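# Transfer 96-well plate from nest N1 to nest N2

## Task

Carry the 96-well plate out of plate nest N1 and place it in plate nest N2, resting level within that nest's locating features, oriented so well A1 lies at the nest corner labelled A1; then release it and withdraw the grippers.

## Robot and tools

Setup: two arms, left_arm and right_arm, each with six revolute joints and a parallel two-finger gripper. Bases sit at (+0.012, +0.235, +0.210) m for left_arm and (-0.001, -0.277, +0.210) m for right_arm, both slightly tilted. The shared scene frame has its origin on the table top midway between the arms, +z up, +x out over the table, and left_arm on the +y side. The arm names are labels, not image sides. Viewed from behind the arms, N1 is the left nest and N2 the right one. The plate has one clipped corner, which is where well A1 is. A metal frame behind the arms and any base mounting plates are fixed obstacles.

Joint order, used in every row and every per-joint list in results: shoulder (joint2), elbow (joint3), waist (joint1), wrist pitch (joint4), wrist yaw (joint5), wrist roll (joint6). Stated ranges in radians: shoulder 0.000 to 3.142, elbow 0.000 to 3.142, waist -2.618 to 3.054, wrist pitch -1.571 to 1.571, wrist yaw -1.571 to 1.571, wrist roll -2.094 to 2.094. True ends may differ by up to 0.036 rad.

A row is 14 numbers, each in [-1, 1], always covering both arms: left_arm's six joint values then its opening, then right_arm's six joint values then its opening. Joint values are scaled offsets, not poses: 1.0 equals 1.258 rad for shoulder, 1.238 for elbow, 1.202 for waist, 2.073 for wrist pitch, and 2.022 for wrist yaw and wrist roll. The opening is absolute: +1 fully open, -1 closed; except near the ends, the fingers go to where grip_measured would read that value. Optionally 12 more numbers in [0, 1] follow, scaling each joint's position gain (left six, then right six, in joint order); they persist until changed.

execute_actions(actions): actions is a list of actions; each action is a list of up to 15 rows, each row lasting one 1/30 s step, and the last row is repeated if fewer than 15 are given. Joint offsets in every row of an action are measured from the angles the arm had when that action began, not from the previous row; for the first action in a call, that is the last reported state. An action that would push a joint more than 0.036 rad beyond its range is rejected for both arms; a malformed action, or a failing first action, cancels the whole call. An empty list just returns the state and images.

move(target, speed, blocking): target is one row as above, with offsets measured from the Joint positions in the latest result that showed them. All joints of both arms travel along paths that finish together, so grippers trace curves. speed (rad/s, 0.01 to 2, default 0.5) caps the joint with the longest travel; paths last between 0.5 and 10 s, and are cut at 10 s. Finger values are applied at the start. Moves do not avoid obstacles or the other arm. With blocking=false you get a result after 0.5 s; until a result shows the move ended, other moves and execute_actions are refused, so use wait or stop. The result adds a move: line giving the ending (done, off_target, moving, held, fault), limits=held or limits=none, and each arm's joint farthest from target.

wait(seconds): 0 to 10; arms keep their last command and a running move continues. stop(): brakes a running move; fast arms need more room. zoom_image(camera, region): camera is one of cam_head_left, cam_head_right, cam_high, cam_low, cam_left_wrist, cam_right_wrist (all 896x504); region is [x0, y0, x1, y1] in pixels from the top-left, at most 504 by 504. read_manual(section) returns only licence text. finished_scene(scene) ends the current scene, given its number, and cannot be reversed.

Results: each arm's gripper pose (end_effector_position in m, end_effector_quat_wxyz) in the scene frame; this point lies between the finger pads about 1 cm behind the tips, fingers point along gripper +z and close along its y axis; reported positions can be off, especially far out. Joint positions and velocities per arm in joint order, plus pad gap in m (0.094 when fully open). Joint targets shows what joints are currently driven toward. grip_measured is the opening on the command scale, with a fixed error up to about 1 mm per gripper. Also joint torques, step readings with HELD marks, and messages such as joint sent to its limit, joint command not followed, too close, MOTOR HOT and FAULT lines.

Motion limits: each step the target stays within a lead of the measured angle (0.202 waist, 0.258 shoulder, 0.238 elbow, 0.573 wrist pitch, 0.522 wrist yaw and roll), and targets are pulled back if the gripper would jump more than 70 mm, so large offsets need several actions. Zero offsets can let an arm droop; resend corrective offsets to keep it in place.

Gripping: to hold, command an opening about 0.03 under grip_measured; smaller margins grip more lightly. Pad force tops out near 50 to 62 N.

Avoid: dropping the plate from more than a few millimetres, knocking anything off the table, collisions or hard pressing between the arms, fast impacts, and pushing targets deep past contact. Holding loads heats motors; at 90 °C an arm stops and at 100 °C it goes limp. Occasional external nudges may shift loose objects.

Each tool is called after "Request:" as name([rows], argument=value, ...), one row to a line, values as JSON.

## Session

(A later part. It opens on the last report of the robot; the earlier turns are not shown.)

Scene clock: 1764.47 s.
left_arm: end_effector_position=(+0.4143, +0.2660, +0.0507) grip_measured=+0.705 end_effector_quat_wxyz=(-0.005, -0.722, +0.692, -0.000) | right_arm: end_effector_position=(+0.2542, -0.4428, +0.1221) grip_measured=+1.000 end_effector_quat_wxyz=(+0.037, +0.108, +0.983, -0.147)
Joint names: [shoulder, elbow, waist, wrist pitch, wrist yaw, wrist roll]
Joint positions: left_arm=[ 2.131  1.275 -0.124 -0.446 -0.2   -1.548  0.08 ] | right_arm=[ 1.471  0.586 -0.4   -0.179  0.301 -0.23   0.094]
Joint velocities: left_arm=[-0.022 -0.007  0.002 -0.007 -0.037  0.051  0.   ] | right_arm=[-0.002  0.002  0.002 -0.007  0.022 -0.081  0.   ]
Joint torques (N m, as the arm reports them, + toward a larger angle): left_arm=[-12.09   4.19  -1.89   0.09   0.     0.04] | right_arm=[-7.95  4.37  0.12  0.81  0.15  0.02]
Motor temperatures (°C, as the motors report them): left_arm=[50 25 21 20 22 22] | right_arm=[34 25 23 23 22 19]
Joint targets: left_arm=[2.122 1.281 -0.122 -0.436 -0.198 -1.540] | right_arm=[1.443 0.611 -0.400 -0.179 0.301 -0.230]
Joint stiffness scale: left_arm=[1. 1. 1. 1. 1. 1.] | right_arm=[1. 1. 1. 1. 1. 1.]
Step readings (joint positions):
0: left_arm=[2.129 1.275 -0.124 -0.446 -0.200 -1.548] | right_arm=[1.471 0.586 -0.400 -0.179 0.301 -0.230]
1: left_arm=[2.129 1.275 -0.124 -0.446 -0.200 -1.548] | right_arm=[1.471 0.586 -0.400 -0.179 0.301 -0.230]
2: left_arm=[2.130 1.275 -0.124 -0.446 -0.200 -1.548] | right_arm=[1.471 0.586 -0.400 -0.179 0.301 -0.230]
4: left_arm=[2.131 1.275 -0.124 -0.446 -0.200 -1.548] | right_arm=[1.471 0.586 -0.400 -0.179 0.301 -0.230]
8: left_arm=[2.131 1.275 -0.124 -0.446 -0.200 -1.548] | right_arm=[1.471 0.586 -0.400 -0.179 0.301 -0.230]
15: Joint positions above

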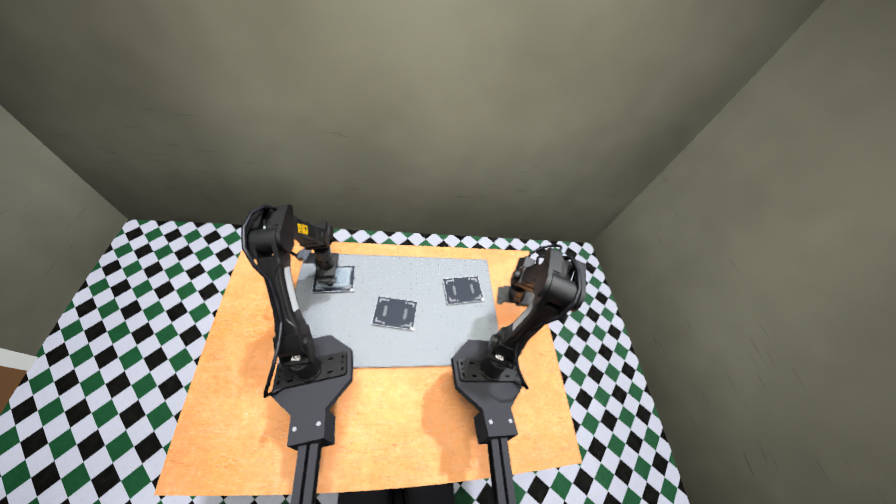

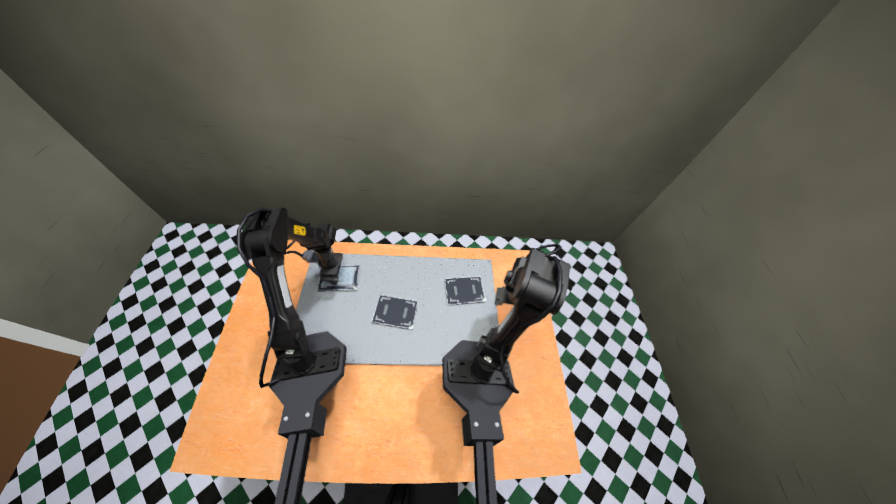

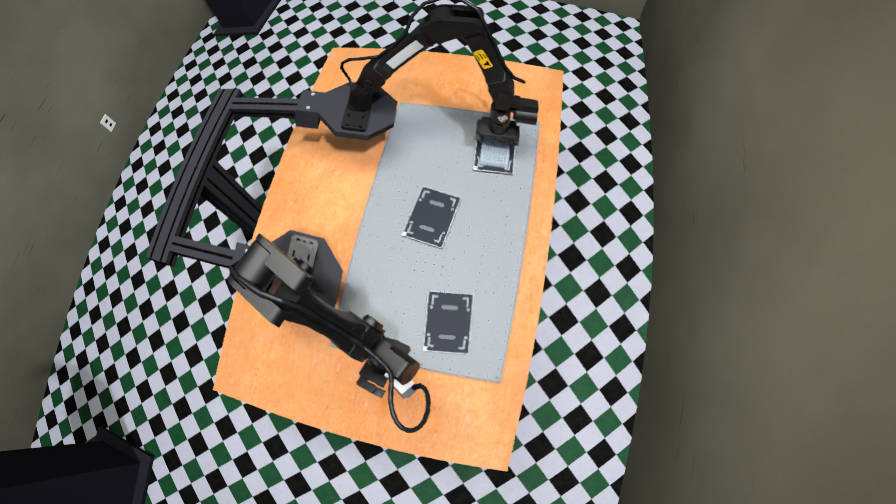

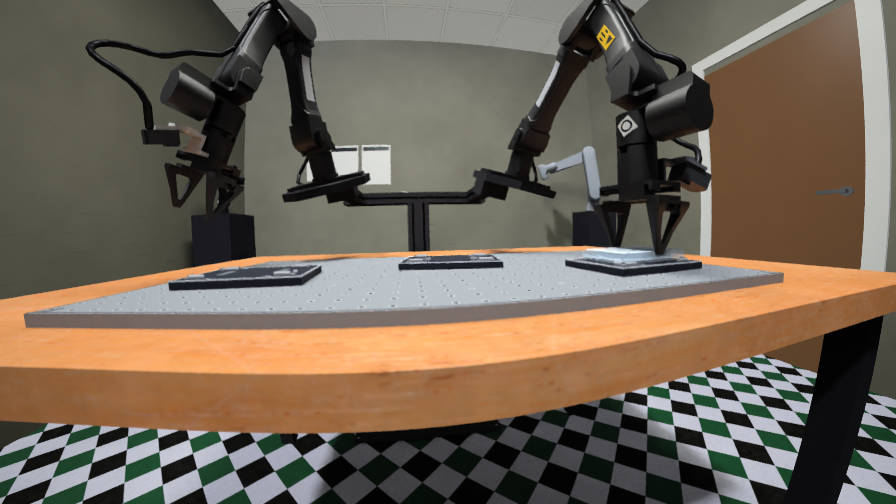

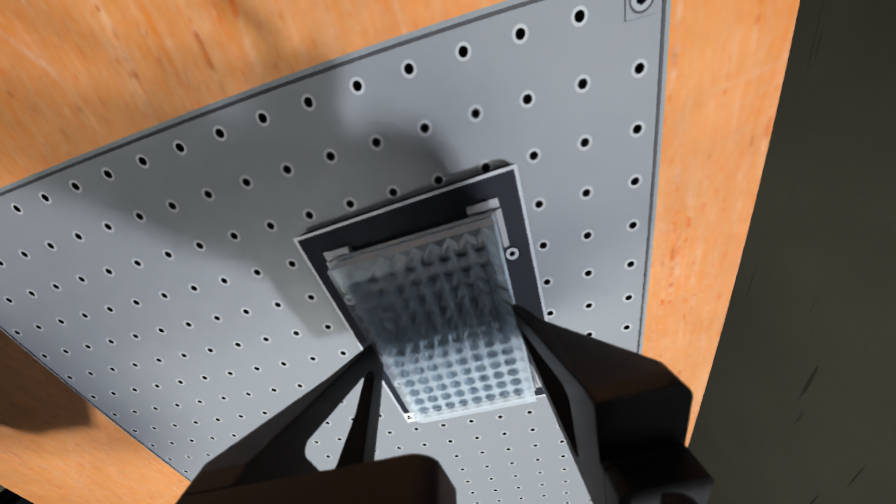

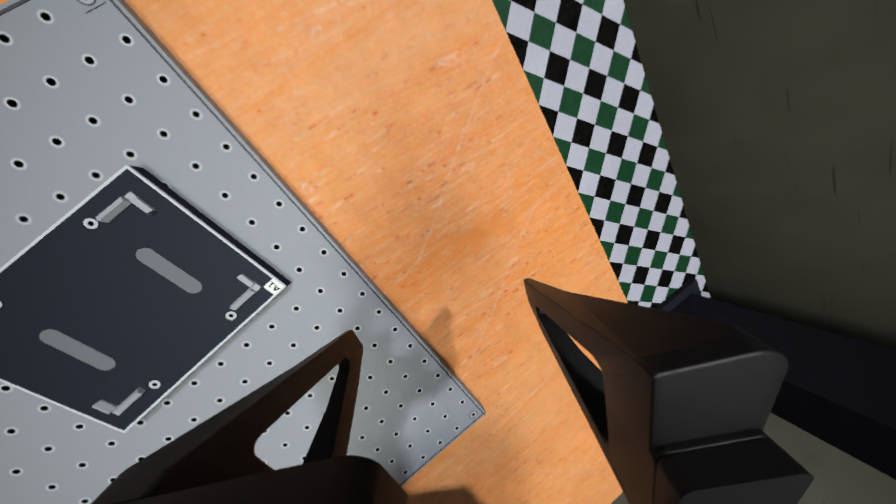

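Request:
execute_actions([
  [[-0.008,0.0048,0.002,0.018,0.001,0.004,0.67,-0.022,0.02,0,0,0,0,1],[-0.008,0.0048,0.002,0.018,0.001,0.004,0.67,-0.022,0.02,0,0,0,0,1],[-0.008,0.0048,0.002,0.005,0.001,0.004,0.67,-0.022,0.02,0,0,0,0,1]],
])

Request:
zoom_image(camera="cam_left_wrist", region=[290, 160, 550, 300])

Scene clock: 1776.13 s.
left_arm: end_effector_position=(+0.4146, +0.2660, +0.0507) grip_measured=+0.705 end_effector_quat_wxyz=(-0.005, -0.722, +0.691, -0.001) | right_arm: end_effector_position=(+0.2542, -0.4428, +0.1221) grip_measured=+1.000 end_effector_quat_wxyz=(+0.037, +0.108, +0.983, -0.147)
Joint names: [shoulder, elbow, waist, wrist pitch, wrist yaw, wrist roll]
Joint positions: left_arm=[ 2.131  1.275 -0.124 -0.445 -0.2   -1.548  0.08 ] | right_arm=[ 1.471  0.586 -0.4   -0.179  0.301 -0.23   0.094]
Joint velocities: left_arm=[-0.012 -0.027  0.007 -0.022  0.037  0.022  0.001] | right_arm=[ 0.007  0.002 -0.007  0.007 -0.022  0.007  0.   ]
Joint torques (N m, as the arm reports them, + toward a larger angle): left_arm=[-12.23   4.21  -1.89   0.09   0.     0.04] | right_arm=[-7.91  4.4   0.12  0.79  0.14  0.02]
Motor temperatures (°C, as the motors report them): left_arm=[50 25 21 21 22 22] | right_arm=[34 25 23 23 22 19]
Joint targets: left_arm=[2.121 1.281 -0.122 -0.436 -0.198 -1.540] | right_arm=[1.443 0.611 -0.400 -0.179 0.301 -0.230]
Joint stiffness scale: left_arm=[1. 1. 1. 1. 1. 1.] | right_arm=[1. 1. 1. 1. 1. 1.]
Step readings (joint positions):
0: left_arm=[2.131 1.275 -0.124 -0.446 -0.200 -1.548] | right_arm=[1.471 0.586 -0.400 -0.179 0.301 -0.230]
1: left_arm=[2.131 1.275 -0.124 -0.445 -0.200 -1.548] | right_arm=[1.471 0.586 -0.400 -0.179 0.301 -0.230]
2: left_arm=[2.131 1.275 -0.124 -0.445 -0.200 -1.548] | right_arm=[1.471 0.586 -0.400 -0.179 0.301 -0.230]
4: left_arm=[2.131 1.275 -0.124 -0.445 -0.200 -1.548] | right_arm=[1.471 0.586 -0.400 -0.179 0.301 -0.230]
8: left_arm=[2.131 1.275 -0.124 -0.445 -0.200 -1.548] | right_arm=[1.471 0.586 -0.400 -0.179 0.301 -0.230]
15: Joint positions above

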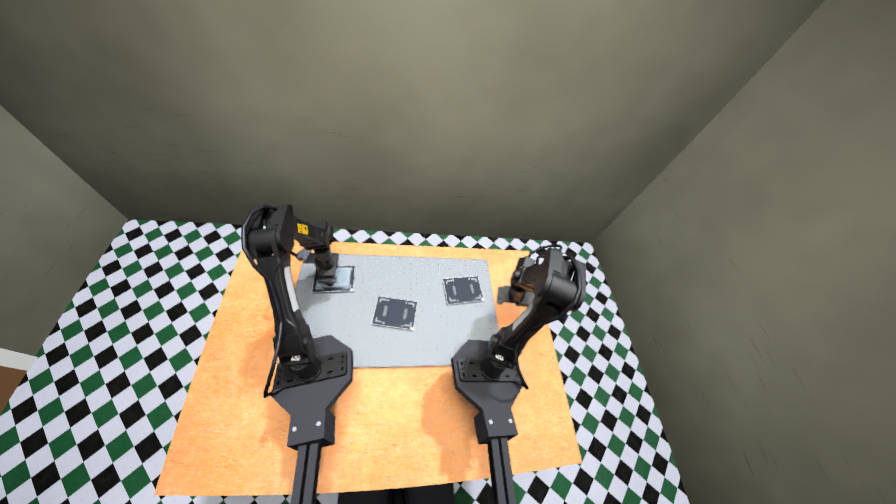

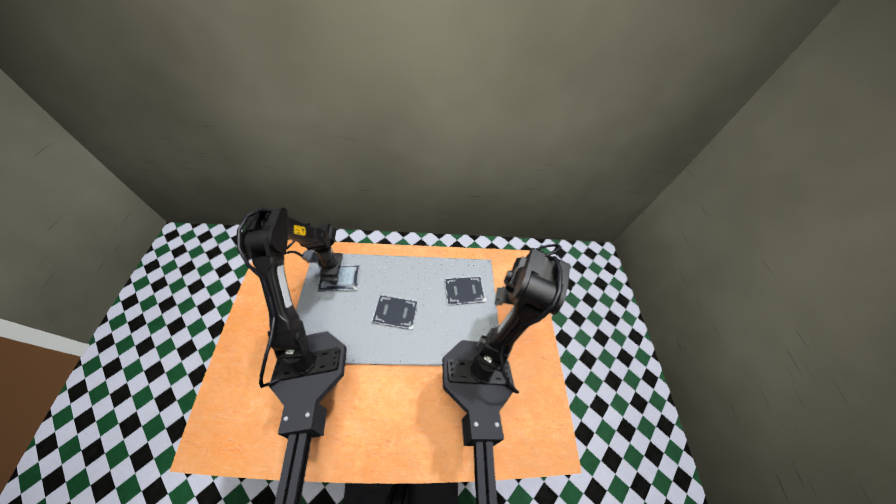

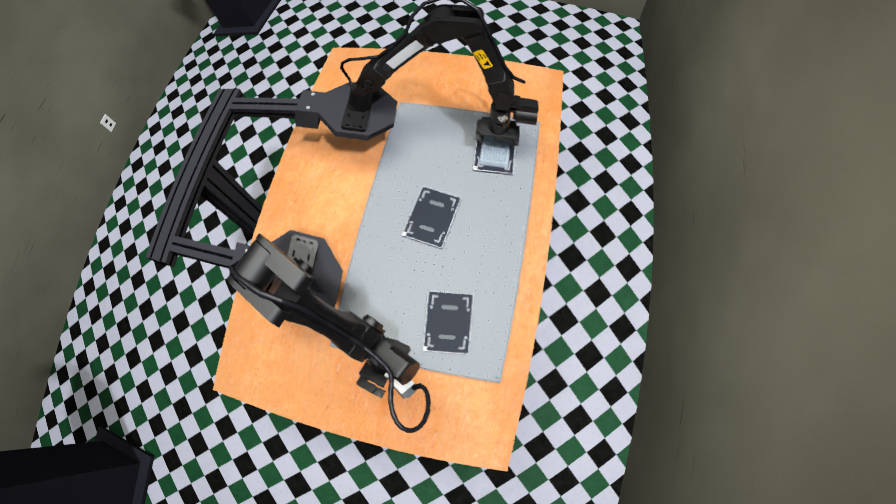

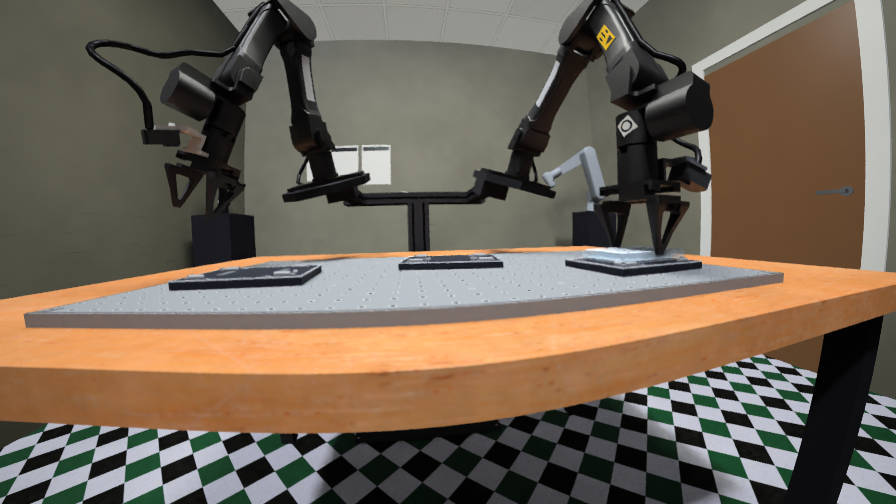

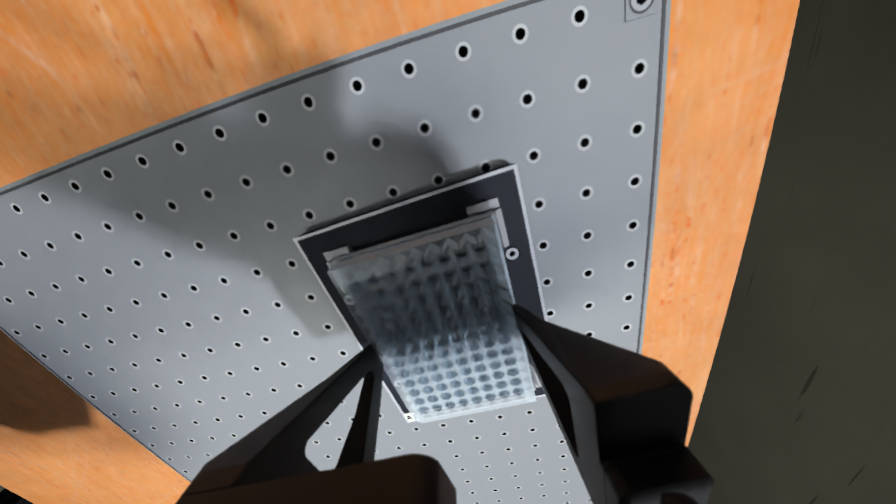

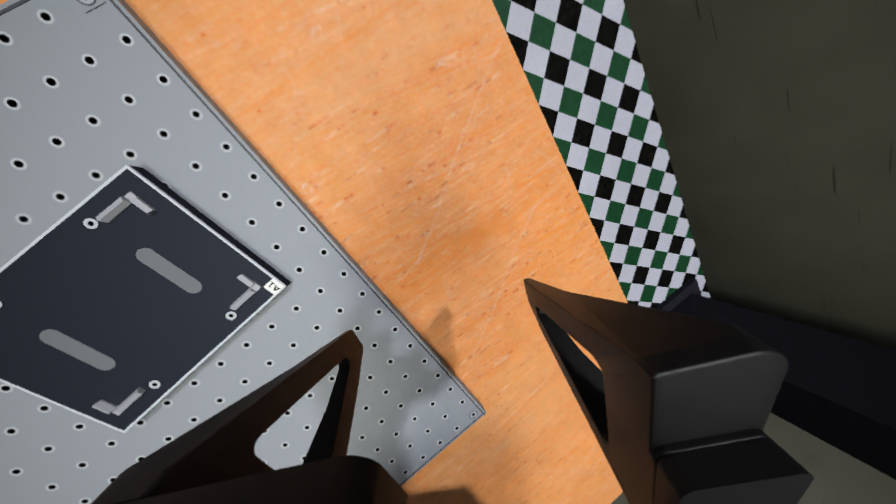

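Region (290, 160, 550, 300) of cam_left_wrist's 896x504 image, scaled by 1.938, with more detail than that image has; it fills the top 271 rows of this view, and the rest is white.

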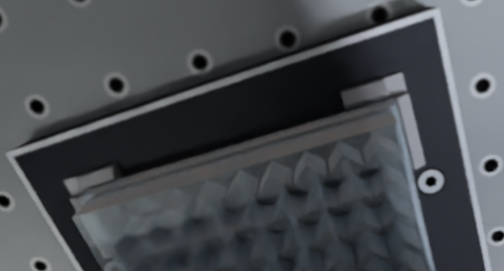

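Request:
execute_actions([
  [[-0.008,0.0048,0.002,0.018,0.001,0.014,0.67,-0.022,0.02,0,0,0,0,1],[-0.008,0.0048,0.002,0.018,0.001,0.014,0.67,-0.022,0.02,0,0,0,0,1],[-0.008,0.0048,0.002,0.005,0.001,0.004,0.67,-0.022,0.02,0,0,0,0,1]],
])

Request:
zoom_image(camera="cam_left_wrist", region=[290, 160, 550, 300])

Scene clock: 1783.00 s.
left_arm: end_effector_position=(+0.4146, +0.2660, +0.0507) grip_measured=+0.705 end_effector_quat_wxyz=(-0.005, -0.722, +0.691, -0.001) | right_arm: end_effector_position=(+0.2542, -0.4428, +0.1221) grip_measured=+1.000 end_effector_quat_wxyz=(+0.037, +0.108, +0.983, -0.147)
Joint names: [shoulder, elbow, waist, wrist pitch, wrist yaw, wrist roll]
Joint positions: left_arm=[ 2.131  1.275 -0.124 -0.445 -0.2   -1.548  0.08 ] | right_arm=[ 1.471  0.586 -0.4   -0.179  0.301 -0.23   0.094]
Joint velocities: left_arm=[-0.012  0.002  0.002 -0.022  0.007 -0.037  0.001] | right_arm=[ 0.017  0.002  0.002 -0.007  0.007  0.007  0.   ]
Joint torques (N m, as the arm reports them, + toward a larger angle): left_arm=[-12.23   4.21  -1.89   0.09   0.     0.03] | right_arm=[-7.96  4.37  0.11  0.81  0.15  0.03]
Motor temperatures (°C, as the motors report them): left_arm=[50 25 21 21 22 22] | right_arm=[34 25 23 23 22 19]
Joint targets: left_arm=[2.121 1.281 -0.122 -0.435 -0.198 -1.540] | right_arm=[1.443 0.611 -0.400 -0.179 0.301 -0.230]
Joint stiffness scale: left_arm=[1. 1. 1. 1. 1. 1.] | right_arm=[1. 1. 1. 1. 1. 1.]
Step readings (joint positions):
0: left_arm=[2.131 1.275 -0.124 -0.445 -0.200 -1.548] | right_arm=[1.471 0.586 -0.400 -0.179 0.301 -0.230]
1: left_arm=[2.131 1.275 -0.124 -0.445 -0.200 -1.548] | right_arm=[1.471 0.586 -0.400 -0.179 0.301 -0.230]
2: left_arm=[2.131 1.275 -0.124 -0.445 -0.200 -1.547] | right_arm=[1.471 0.586 -0.400 -0.179 0.301 -0.230]
4: left_arm=[2.131 1.275 -0.124 -0.445 -0.200 -1.548] | right_arm=[1.471 0.586 -0.400 -0.179 0.301 -0.230]
8: left_arm=[2.131 1.275 -0.124 -0.445 -0.200 -1.548] | right_arm=[1.471 0.586 -0.400 -0.179 0.301 -0.230]
15: Joint positions above

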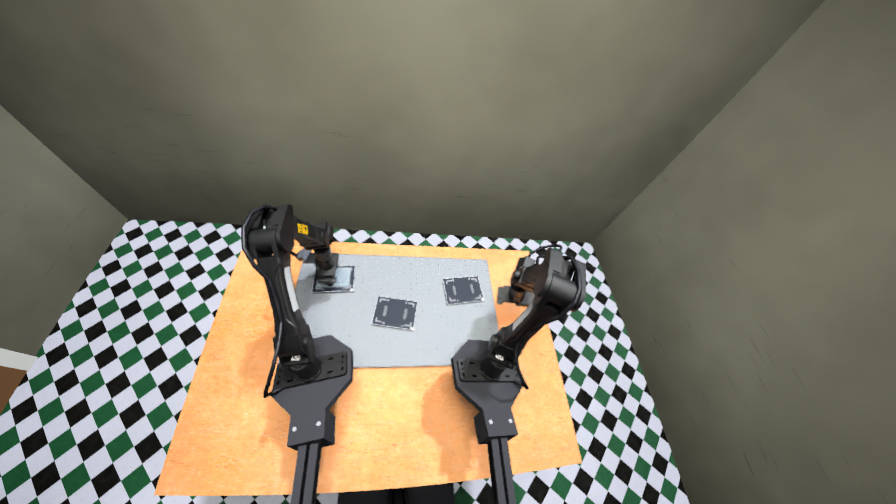

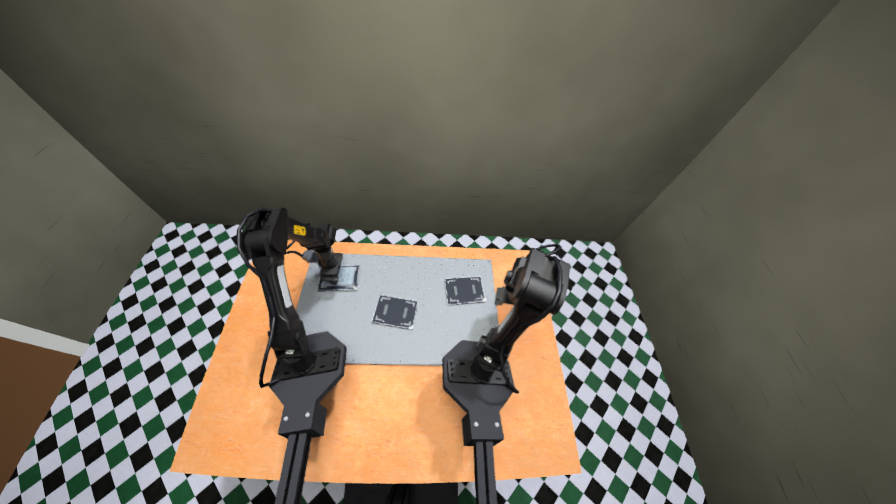

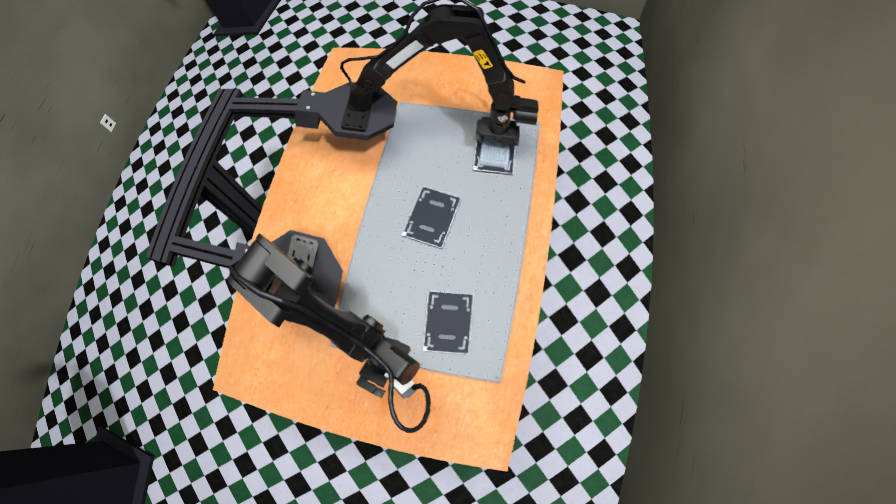

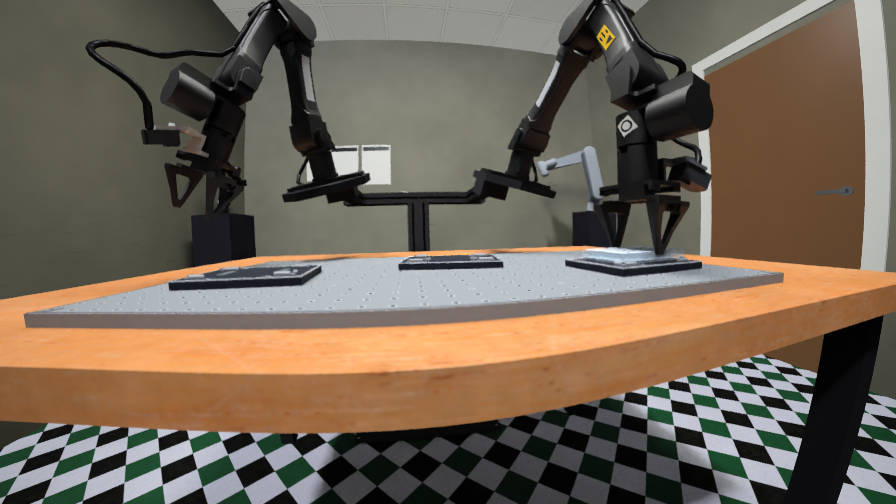

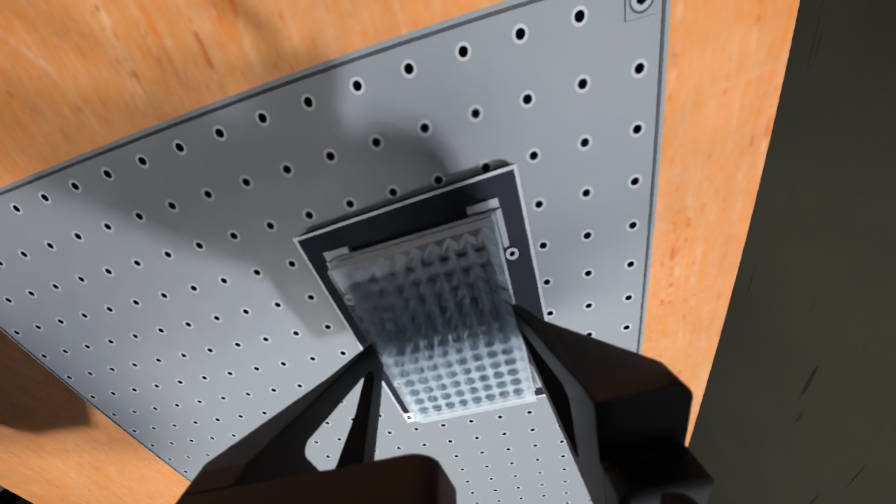

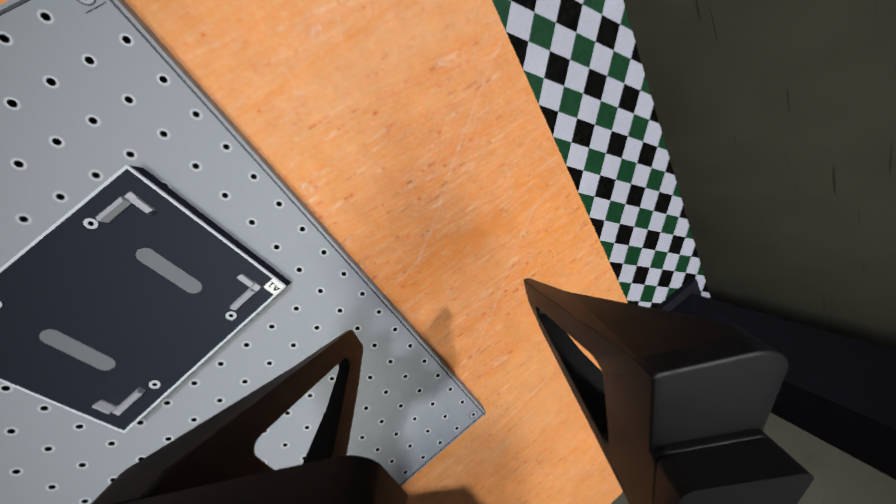

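Region (290, 160, 550, 300) of cam_left_wrist's 896x504 image, scaled by 1.938, with more detail than that image has; it fills the top 271 rows of this view, and the rest is white.

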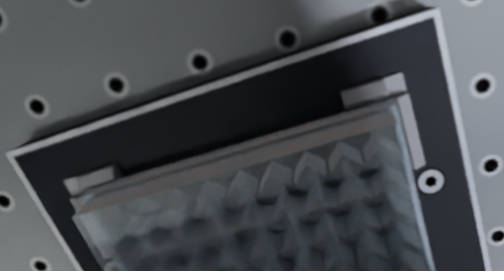

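Request:
execute_actions([
  [[0.0165,0.0048,0.002,0.018,0.001,0.006,0.67,-0.022,0.02,0,0,0,0,1],[0.0165,0.0048,0.002,0.018,0.001,0.006,0.67,-0.022,0.02,0,0,0,0,1],[-0.006,0.0048,0.002,0.006,0.001,0.004,0.67,-0.022,0.02,0,0,0,0,1]],
])

Request:
zoom_image(camera="cam_left_wrist", region=[290, 160, 550, 300])

Scene clock: 1789.77 s.
left_arm: end_effector_position=(+0.4146, +0.2660, +0.0507) grip_measured=+0.705 end_effector_quat_wxyz=(-0.005, -0.722, +0.691, -0.001) | right_arm: end_effector_position=(+0.2542, -0.4428, +0.1221) grip_measured=+1.000 end_effector_quat_wxyz=(+0.037, +0.108, +0.983, -0.147)
Joint names: [shoulder, elbow, waist, wrist pitch, wrist yaw, wrist roll]
Joint positions: left_arm=[ 2.131  1.275 -0.124 -0.445 -0.2   -1.548  0.08 ] | right_arm=[ 1.471  0.586 -0.4   -0.179  0.301 -0.23   0.094]
Joint velocities: left_arm=[-0.002  0.002 -0.002  0.022 -0.022 -0.022 -0.   ] | right_arm=[ 0.012  0.002  0.007 -0.066 -0.051 -0.007  0.   ]
Joint torques (N m, as the arm reports them, + toward a larger angle): left_arm=[-12.02   4.2   -1.89   0.11   0.     0.04] | right_arm=[-7.94  4.42  0.09  0.81  0.15  0.02]
Motor temperatures (°C, as the motors report them): left_arm=[50 25 21 21 22 22] | right_arm=[34 25 23 23 22 19]
Joint targets: left_arm=[2.123 1.281 -0.122 -0.433 -0.198 -1.540] | right_arm=[1.443 0.611 -0.400 -0.179 0.301 -0.230]
Joint stiffness scale: left_arm=[1. 1. 1. 1. 1. 1.] | right_arm=[1. 1. 1. 1. 1. 1.]
Step readings (joint positions):
0: left_arm=[2.131 1.275 -0.124 -0.445 -0.200 -1.548] | right_arm=[1.471 0.586 -0.400 -0.179 0.301 -0.230]
1: left_arm=[2.131 1.275 -0.124 -0.445 -0.200 -1.548] | right_arm=[1.471 0.586 -0.400 -0.179 0.301 -0.230]
2: left_arm=[2.131 1.275 -0.124 -0.445 -0.200 -1.548] | right_arm=[1.471 0.586 -0.400 -0.179 0.301 -0.230]
4: left_arm=[2.131 1.275 -0.124 -0.445 -0.200 -1.548] | right_arm=[1.471 0.586 -0.400 -0.179 0.301 -0.230]
8: left_arm=[2.131 1.275 -0.124 -0.445 -0.200 -1.548] | right_arm=[1.471 0.586 -0.400 -0.179 0.301 -0.230]
15: Joint positions above

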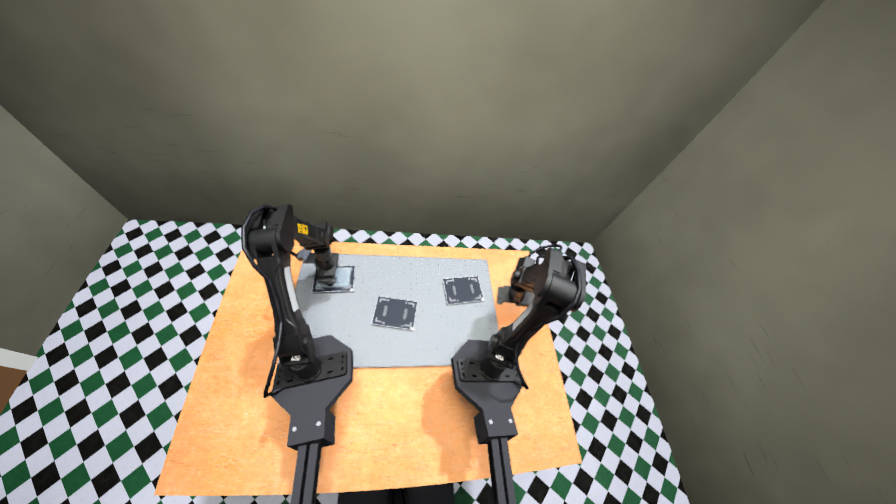

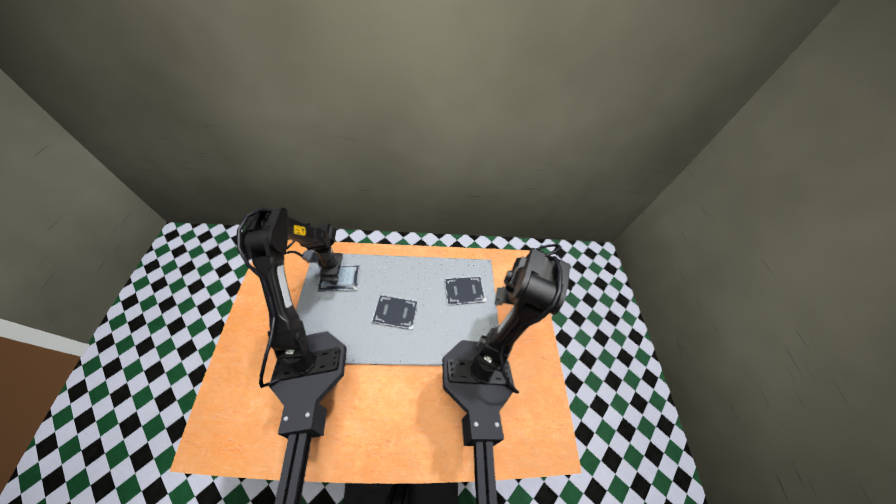

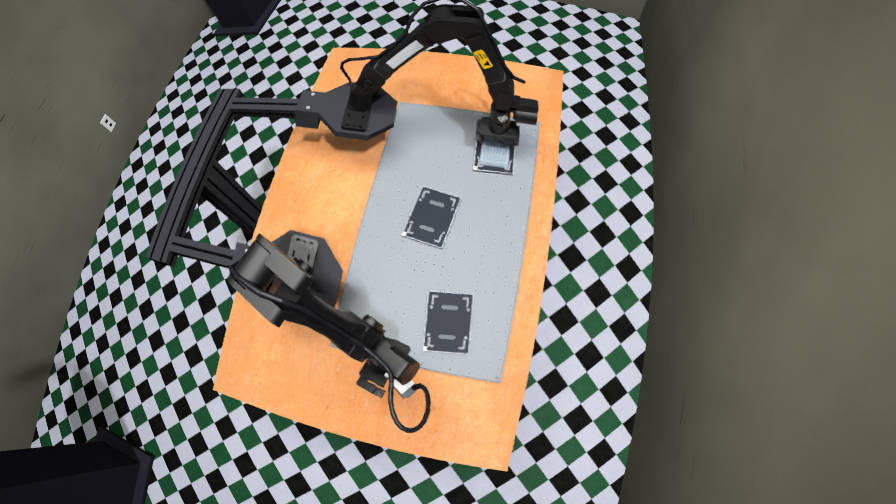

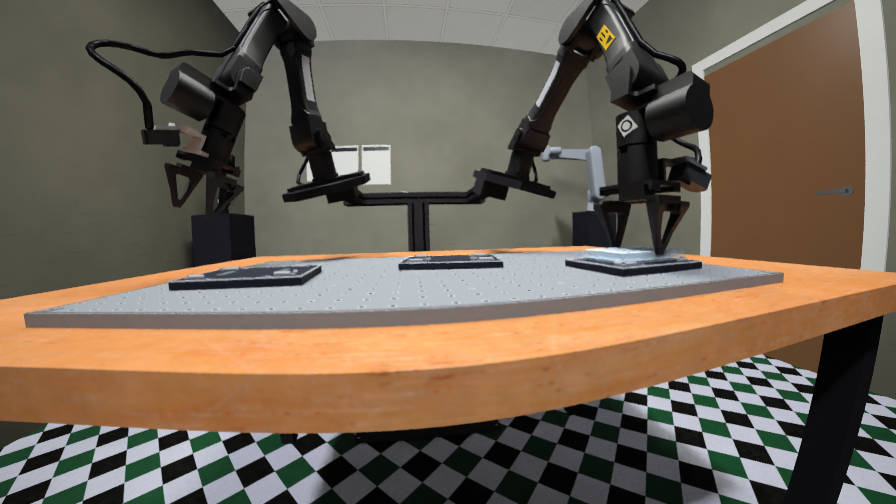

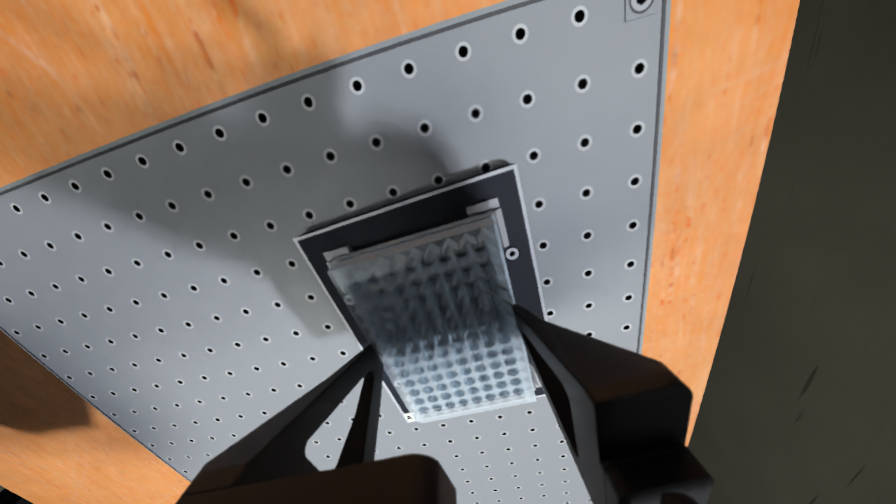

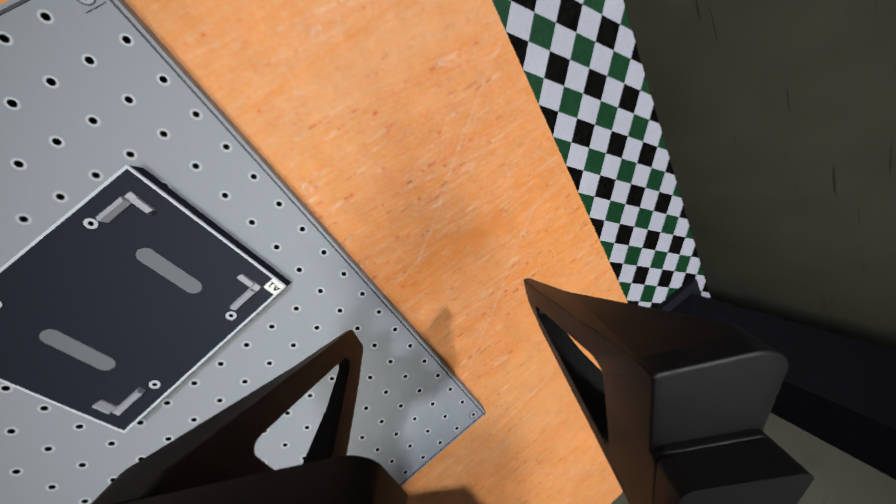

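Region (290, 160, 550, 300) of cam_left_wrist's 896x504 image, scaled by 1.938, with more detail than that image has; it fills the top 271 rows of this view, and the rest is white.

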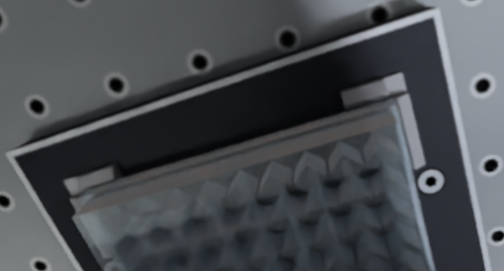

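Request:
zoom_image(camera="cam_low", region=[570, 245, 640, 280])

Request:
zoom_image(camera="cam_low", region=[640, 245, 710, 280])

Request:
zoom_image(camera="cam_left_wrist", region=[310, 225, 390, 305])

Request:
zoom_image(camera="cam_left_wrist", region=[450, 185, 530, 265])

Region (570, 245, 640, 280) of cam_low's 896x504 image, scaled by 7.200, with more detail than that image has.

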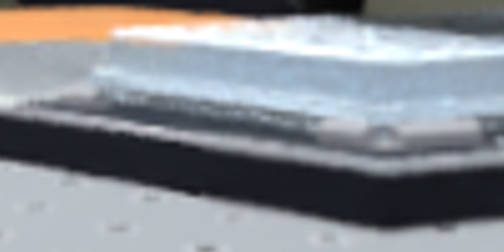

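Region (640, 245, 710, 280) of cam_low's 896x504 image, scaled by 7.200, with more detail than that image has.

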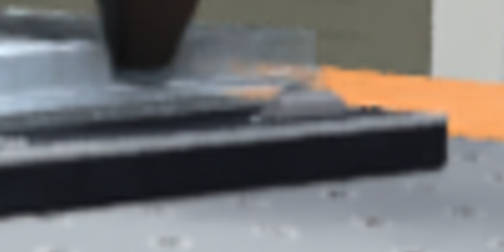

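Region (310, 225, 390, 305) of cam_left_wrist's 896x504 image, scaled by 6.300, with more detail than that image has.

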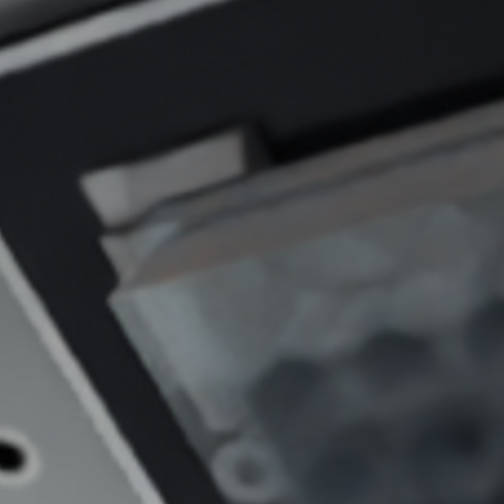

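Region (450, 185, 530, 265) of cam_left_wrist's 896x504 image, scaled by 6.300, with more detail than that image has.

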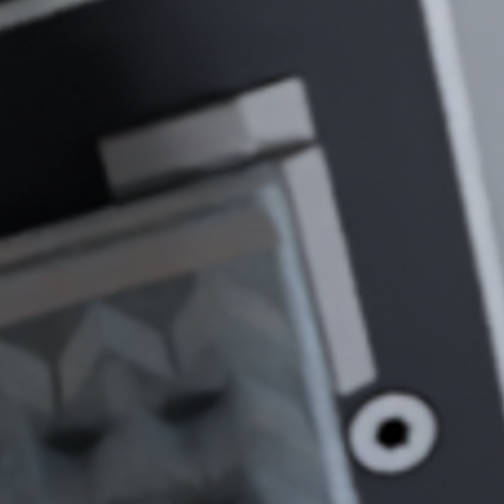

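Request:
execute_actions([
  [[-0.008,0.036,0.002,0.005,0.001,0.004,0.67,-0.022,0.02,0,0,0,0,1],[-0.008,0.036,0.002,0.005,0.001,0.004,0.67,-0.022,0.02,0,0,0,0,1],[-0.008,0.006,0.002,0.005,0.001,0.004,0.67,-0.022,0.02,0,0,0,0,1]],
])

Request:
zoom_image(camera="cam_left_wrist", region=[290, 160, 550, 300])

Scene clock: 1826.20 s.
left_arm: end_effector_position=(+0.4150, +0.2663, +0.0516) grip_measured=+0.705 end_effector_quat_wxyz=(-0.006, -0.722, +0.692, +0.000) | right_arm: end_effector_position=(+0.2542, -0.4428, +0.1221) grip_measured=+1.000 end_effector_quat_wxyz=(+0.037, +0.108, +0.983, -0.147)
Joint names: [shoulder, elbow, waist, wrist pitch, wrist yaw, wrist roll]
Joint positions: left_arm=[ 2.131  1.28  -0.124 -0.454 -0.2   -1.548  0.08 ] | right_arm=[ 1.471  0.586 -0.4   -0.179  0.301 -0.23   0.094]
Joint velocities: left_arm=[ 0.002 -0.012  0.002  0.022  0.037 -0.007 -0.   ] | right_arm=[-0.007  0.022  0.002 -0.022  0.022  0.007  0.   ]
Joint torques (N m, as the arm reports them, + toward a larger angle): left_arm=[-12.25   3.89  -1.89   0.17   0.     0.04] | right_arm=[-7.91  4.38  0.12  0.8   0.15  0.02]
Motor temperatures (°C, as the motors report them): left_arm=[50 25 21 21 22 22] | right_arm=[34 25 23 23 22 19]
Joint targets: left_arm=[2.121 1.282 -0.122 -0.435 -0.198 -1.540] | right_arm=[1.443 0.611 -0.400 -0.179 0.301 -0.230]
Joint stiffness scale: left_arm=[1. 1. 1. 1. 1. 1.] | right_arm=[1. 1. 1. 1. 1. 1.]
Step readings (joint positions):
0: left_arm=[2.131 1.275 -0.124 -0.445 -0.200 -1.548] | right_arm=[1.471 0.586 -0.400 -0.179 0.301 -0.230]
1: left_arm=[2.131 1.277 -0.124 -0.447 -0.200 -1.548] | right_arm=[1.471 0.586 -0.400 -0.179 0.301 -0.230]
2: left_arm=[2.131 1.280 -0.124 -0.452 -0.200 -1.548] | right_arm=[1.471 0.586 -0.400 -0.179 0.301 -0.230]
4: left_arm=[2.131 1.280 -0.124 -0.454 -0.200 -1.548] | right_arm=[1.471 0.586 -0.400 -0.179 0.301 -0.230]
8: left_arm=[2.131 1.280 -0.124 -0.454 -0.200 -1.548] | right_arm=[1.471 0.586 -0.400 -0.179 0.301 -0.230]
15: Joint positions above

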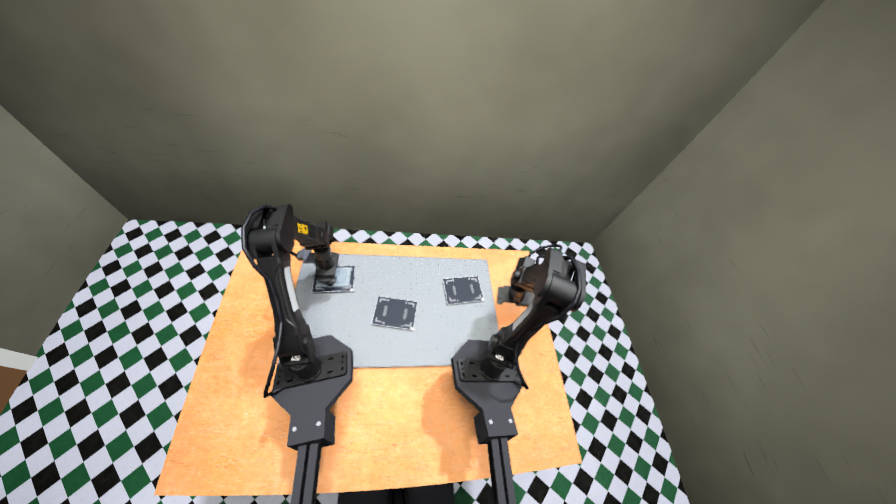

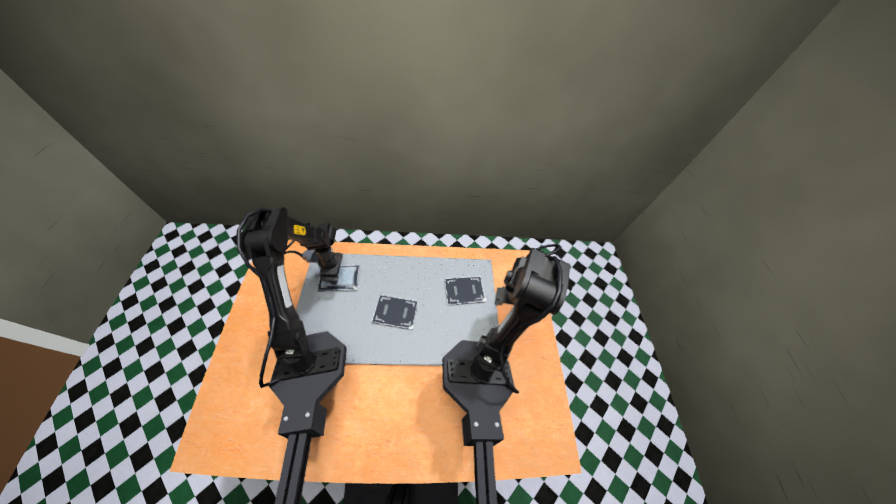

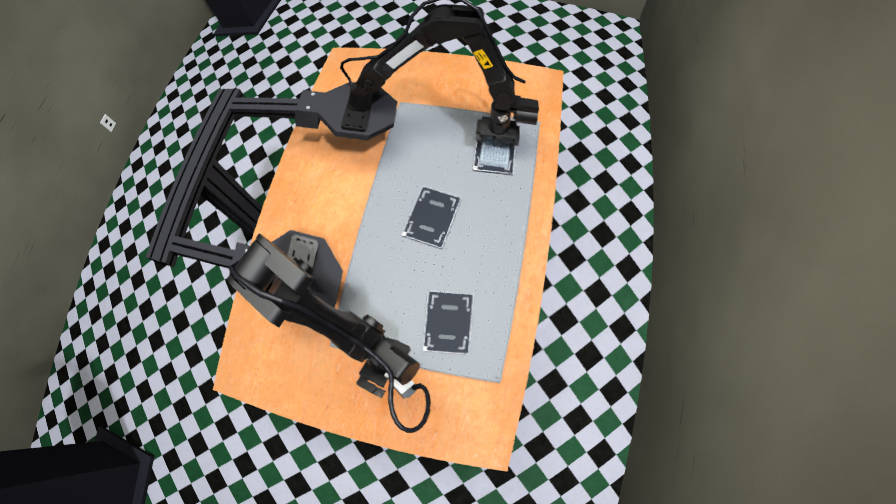

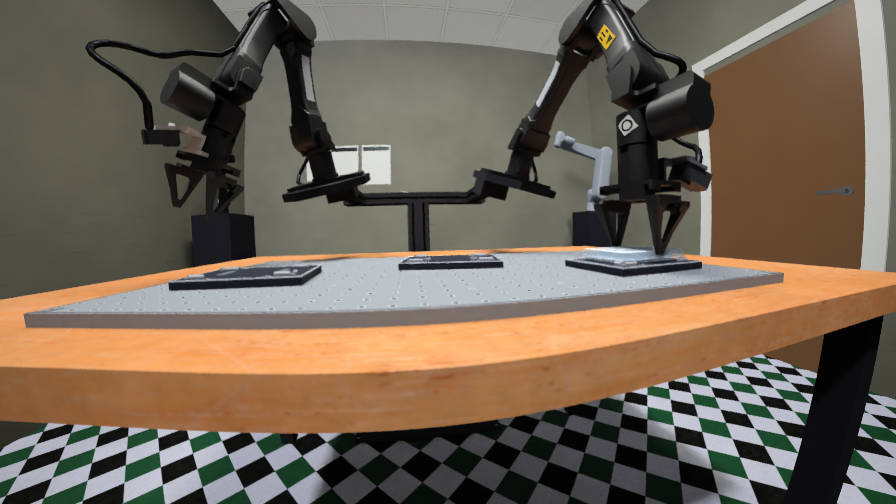

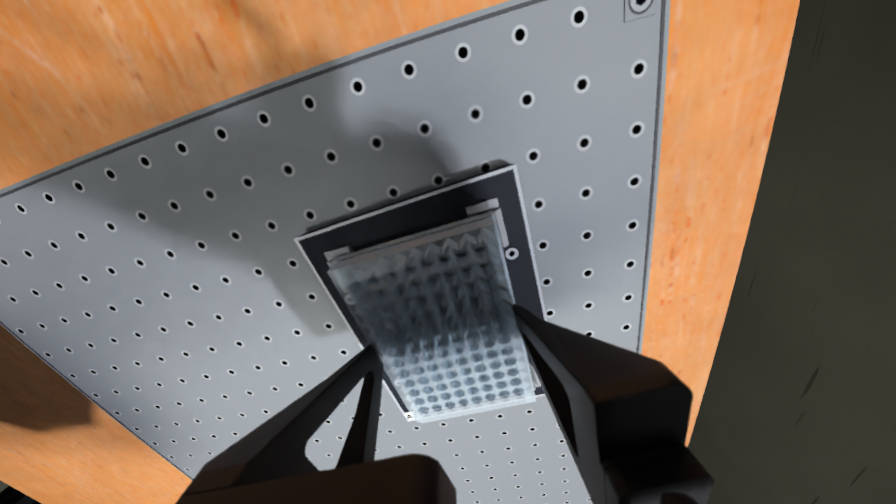

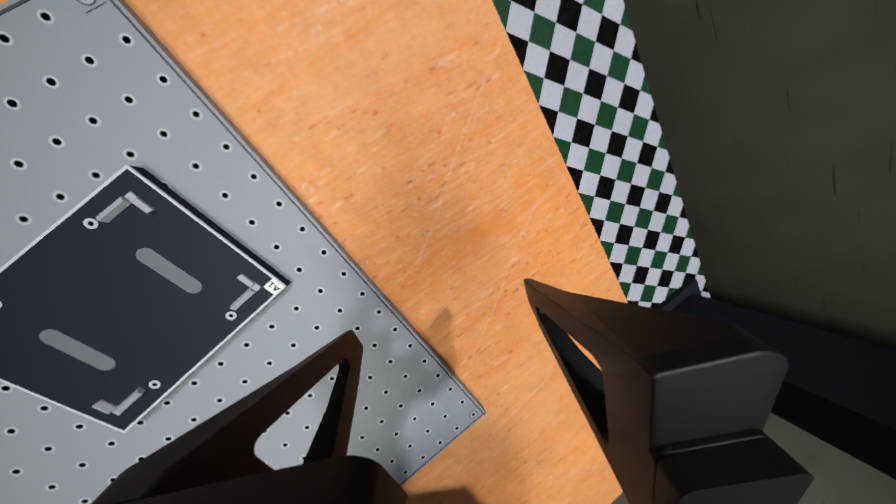

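Region (290, 160, 550, 300) of cam_left_wrist's 896x504 image, scaled by 1.938, with more detail than that image has; it fills the top 271 rows of this view, and the rest is white.

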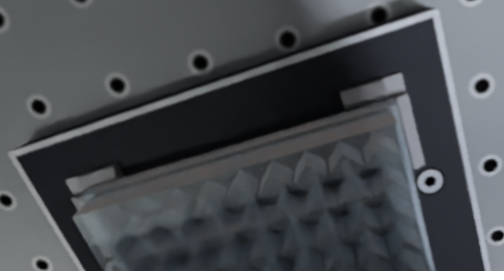

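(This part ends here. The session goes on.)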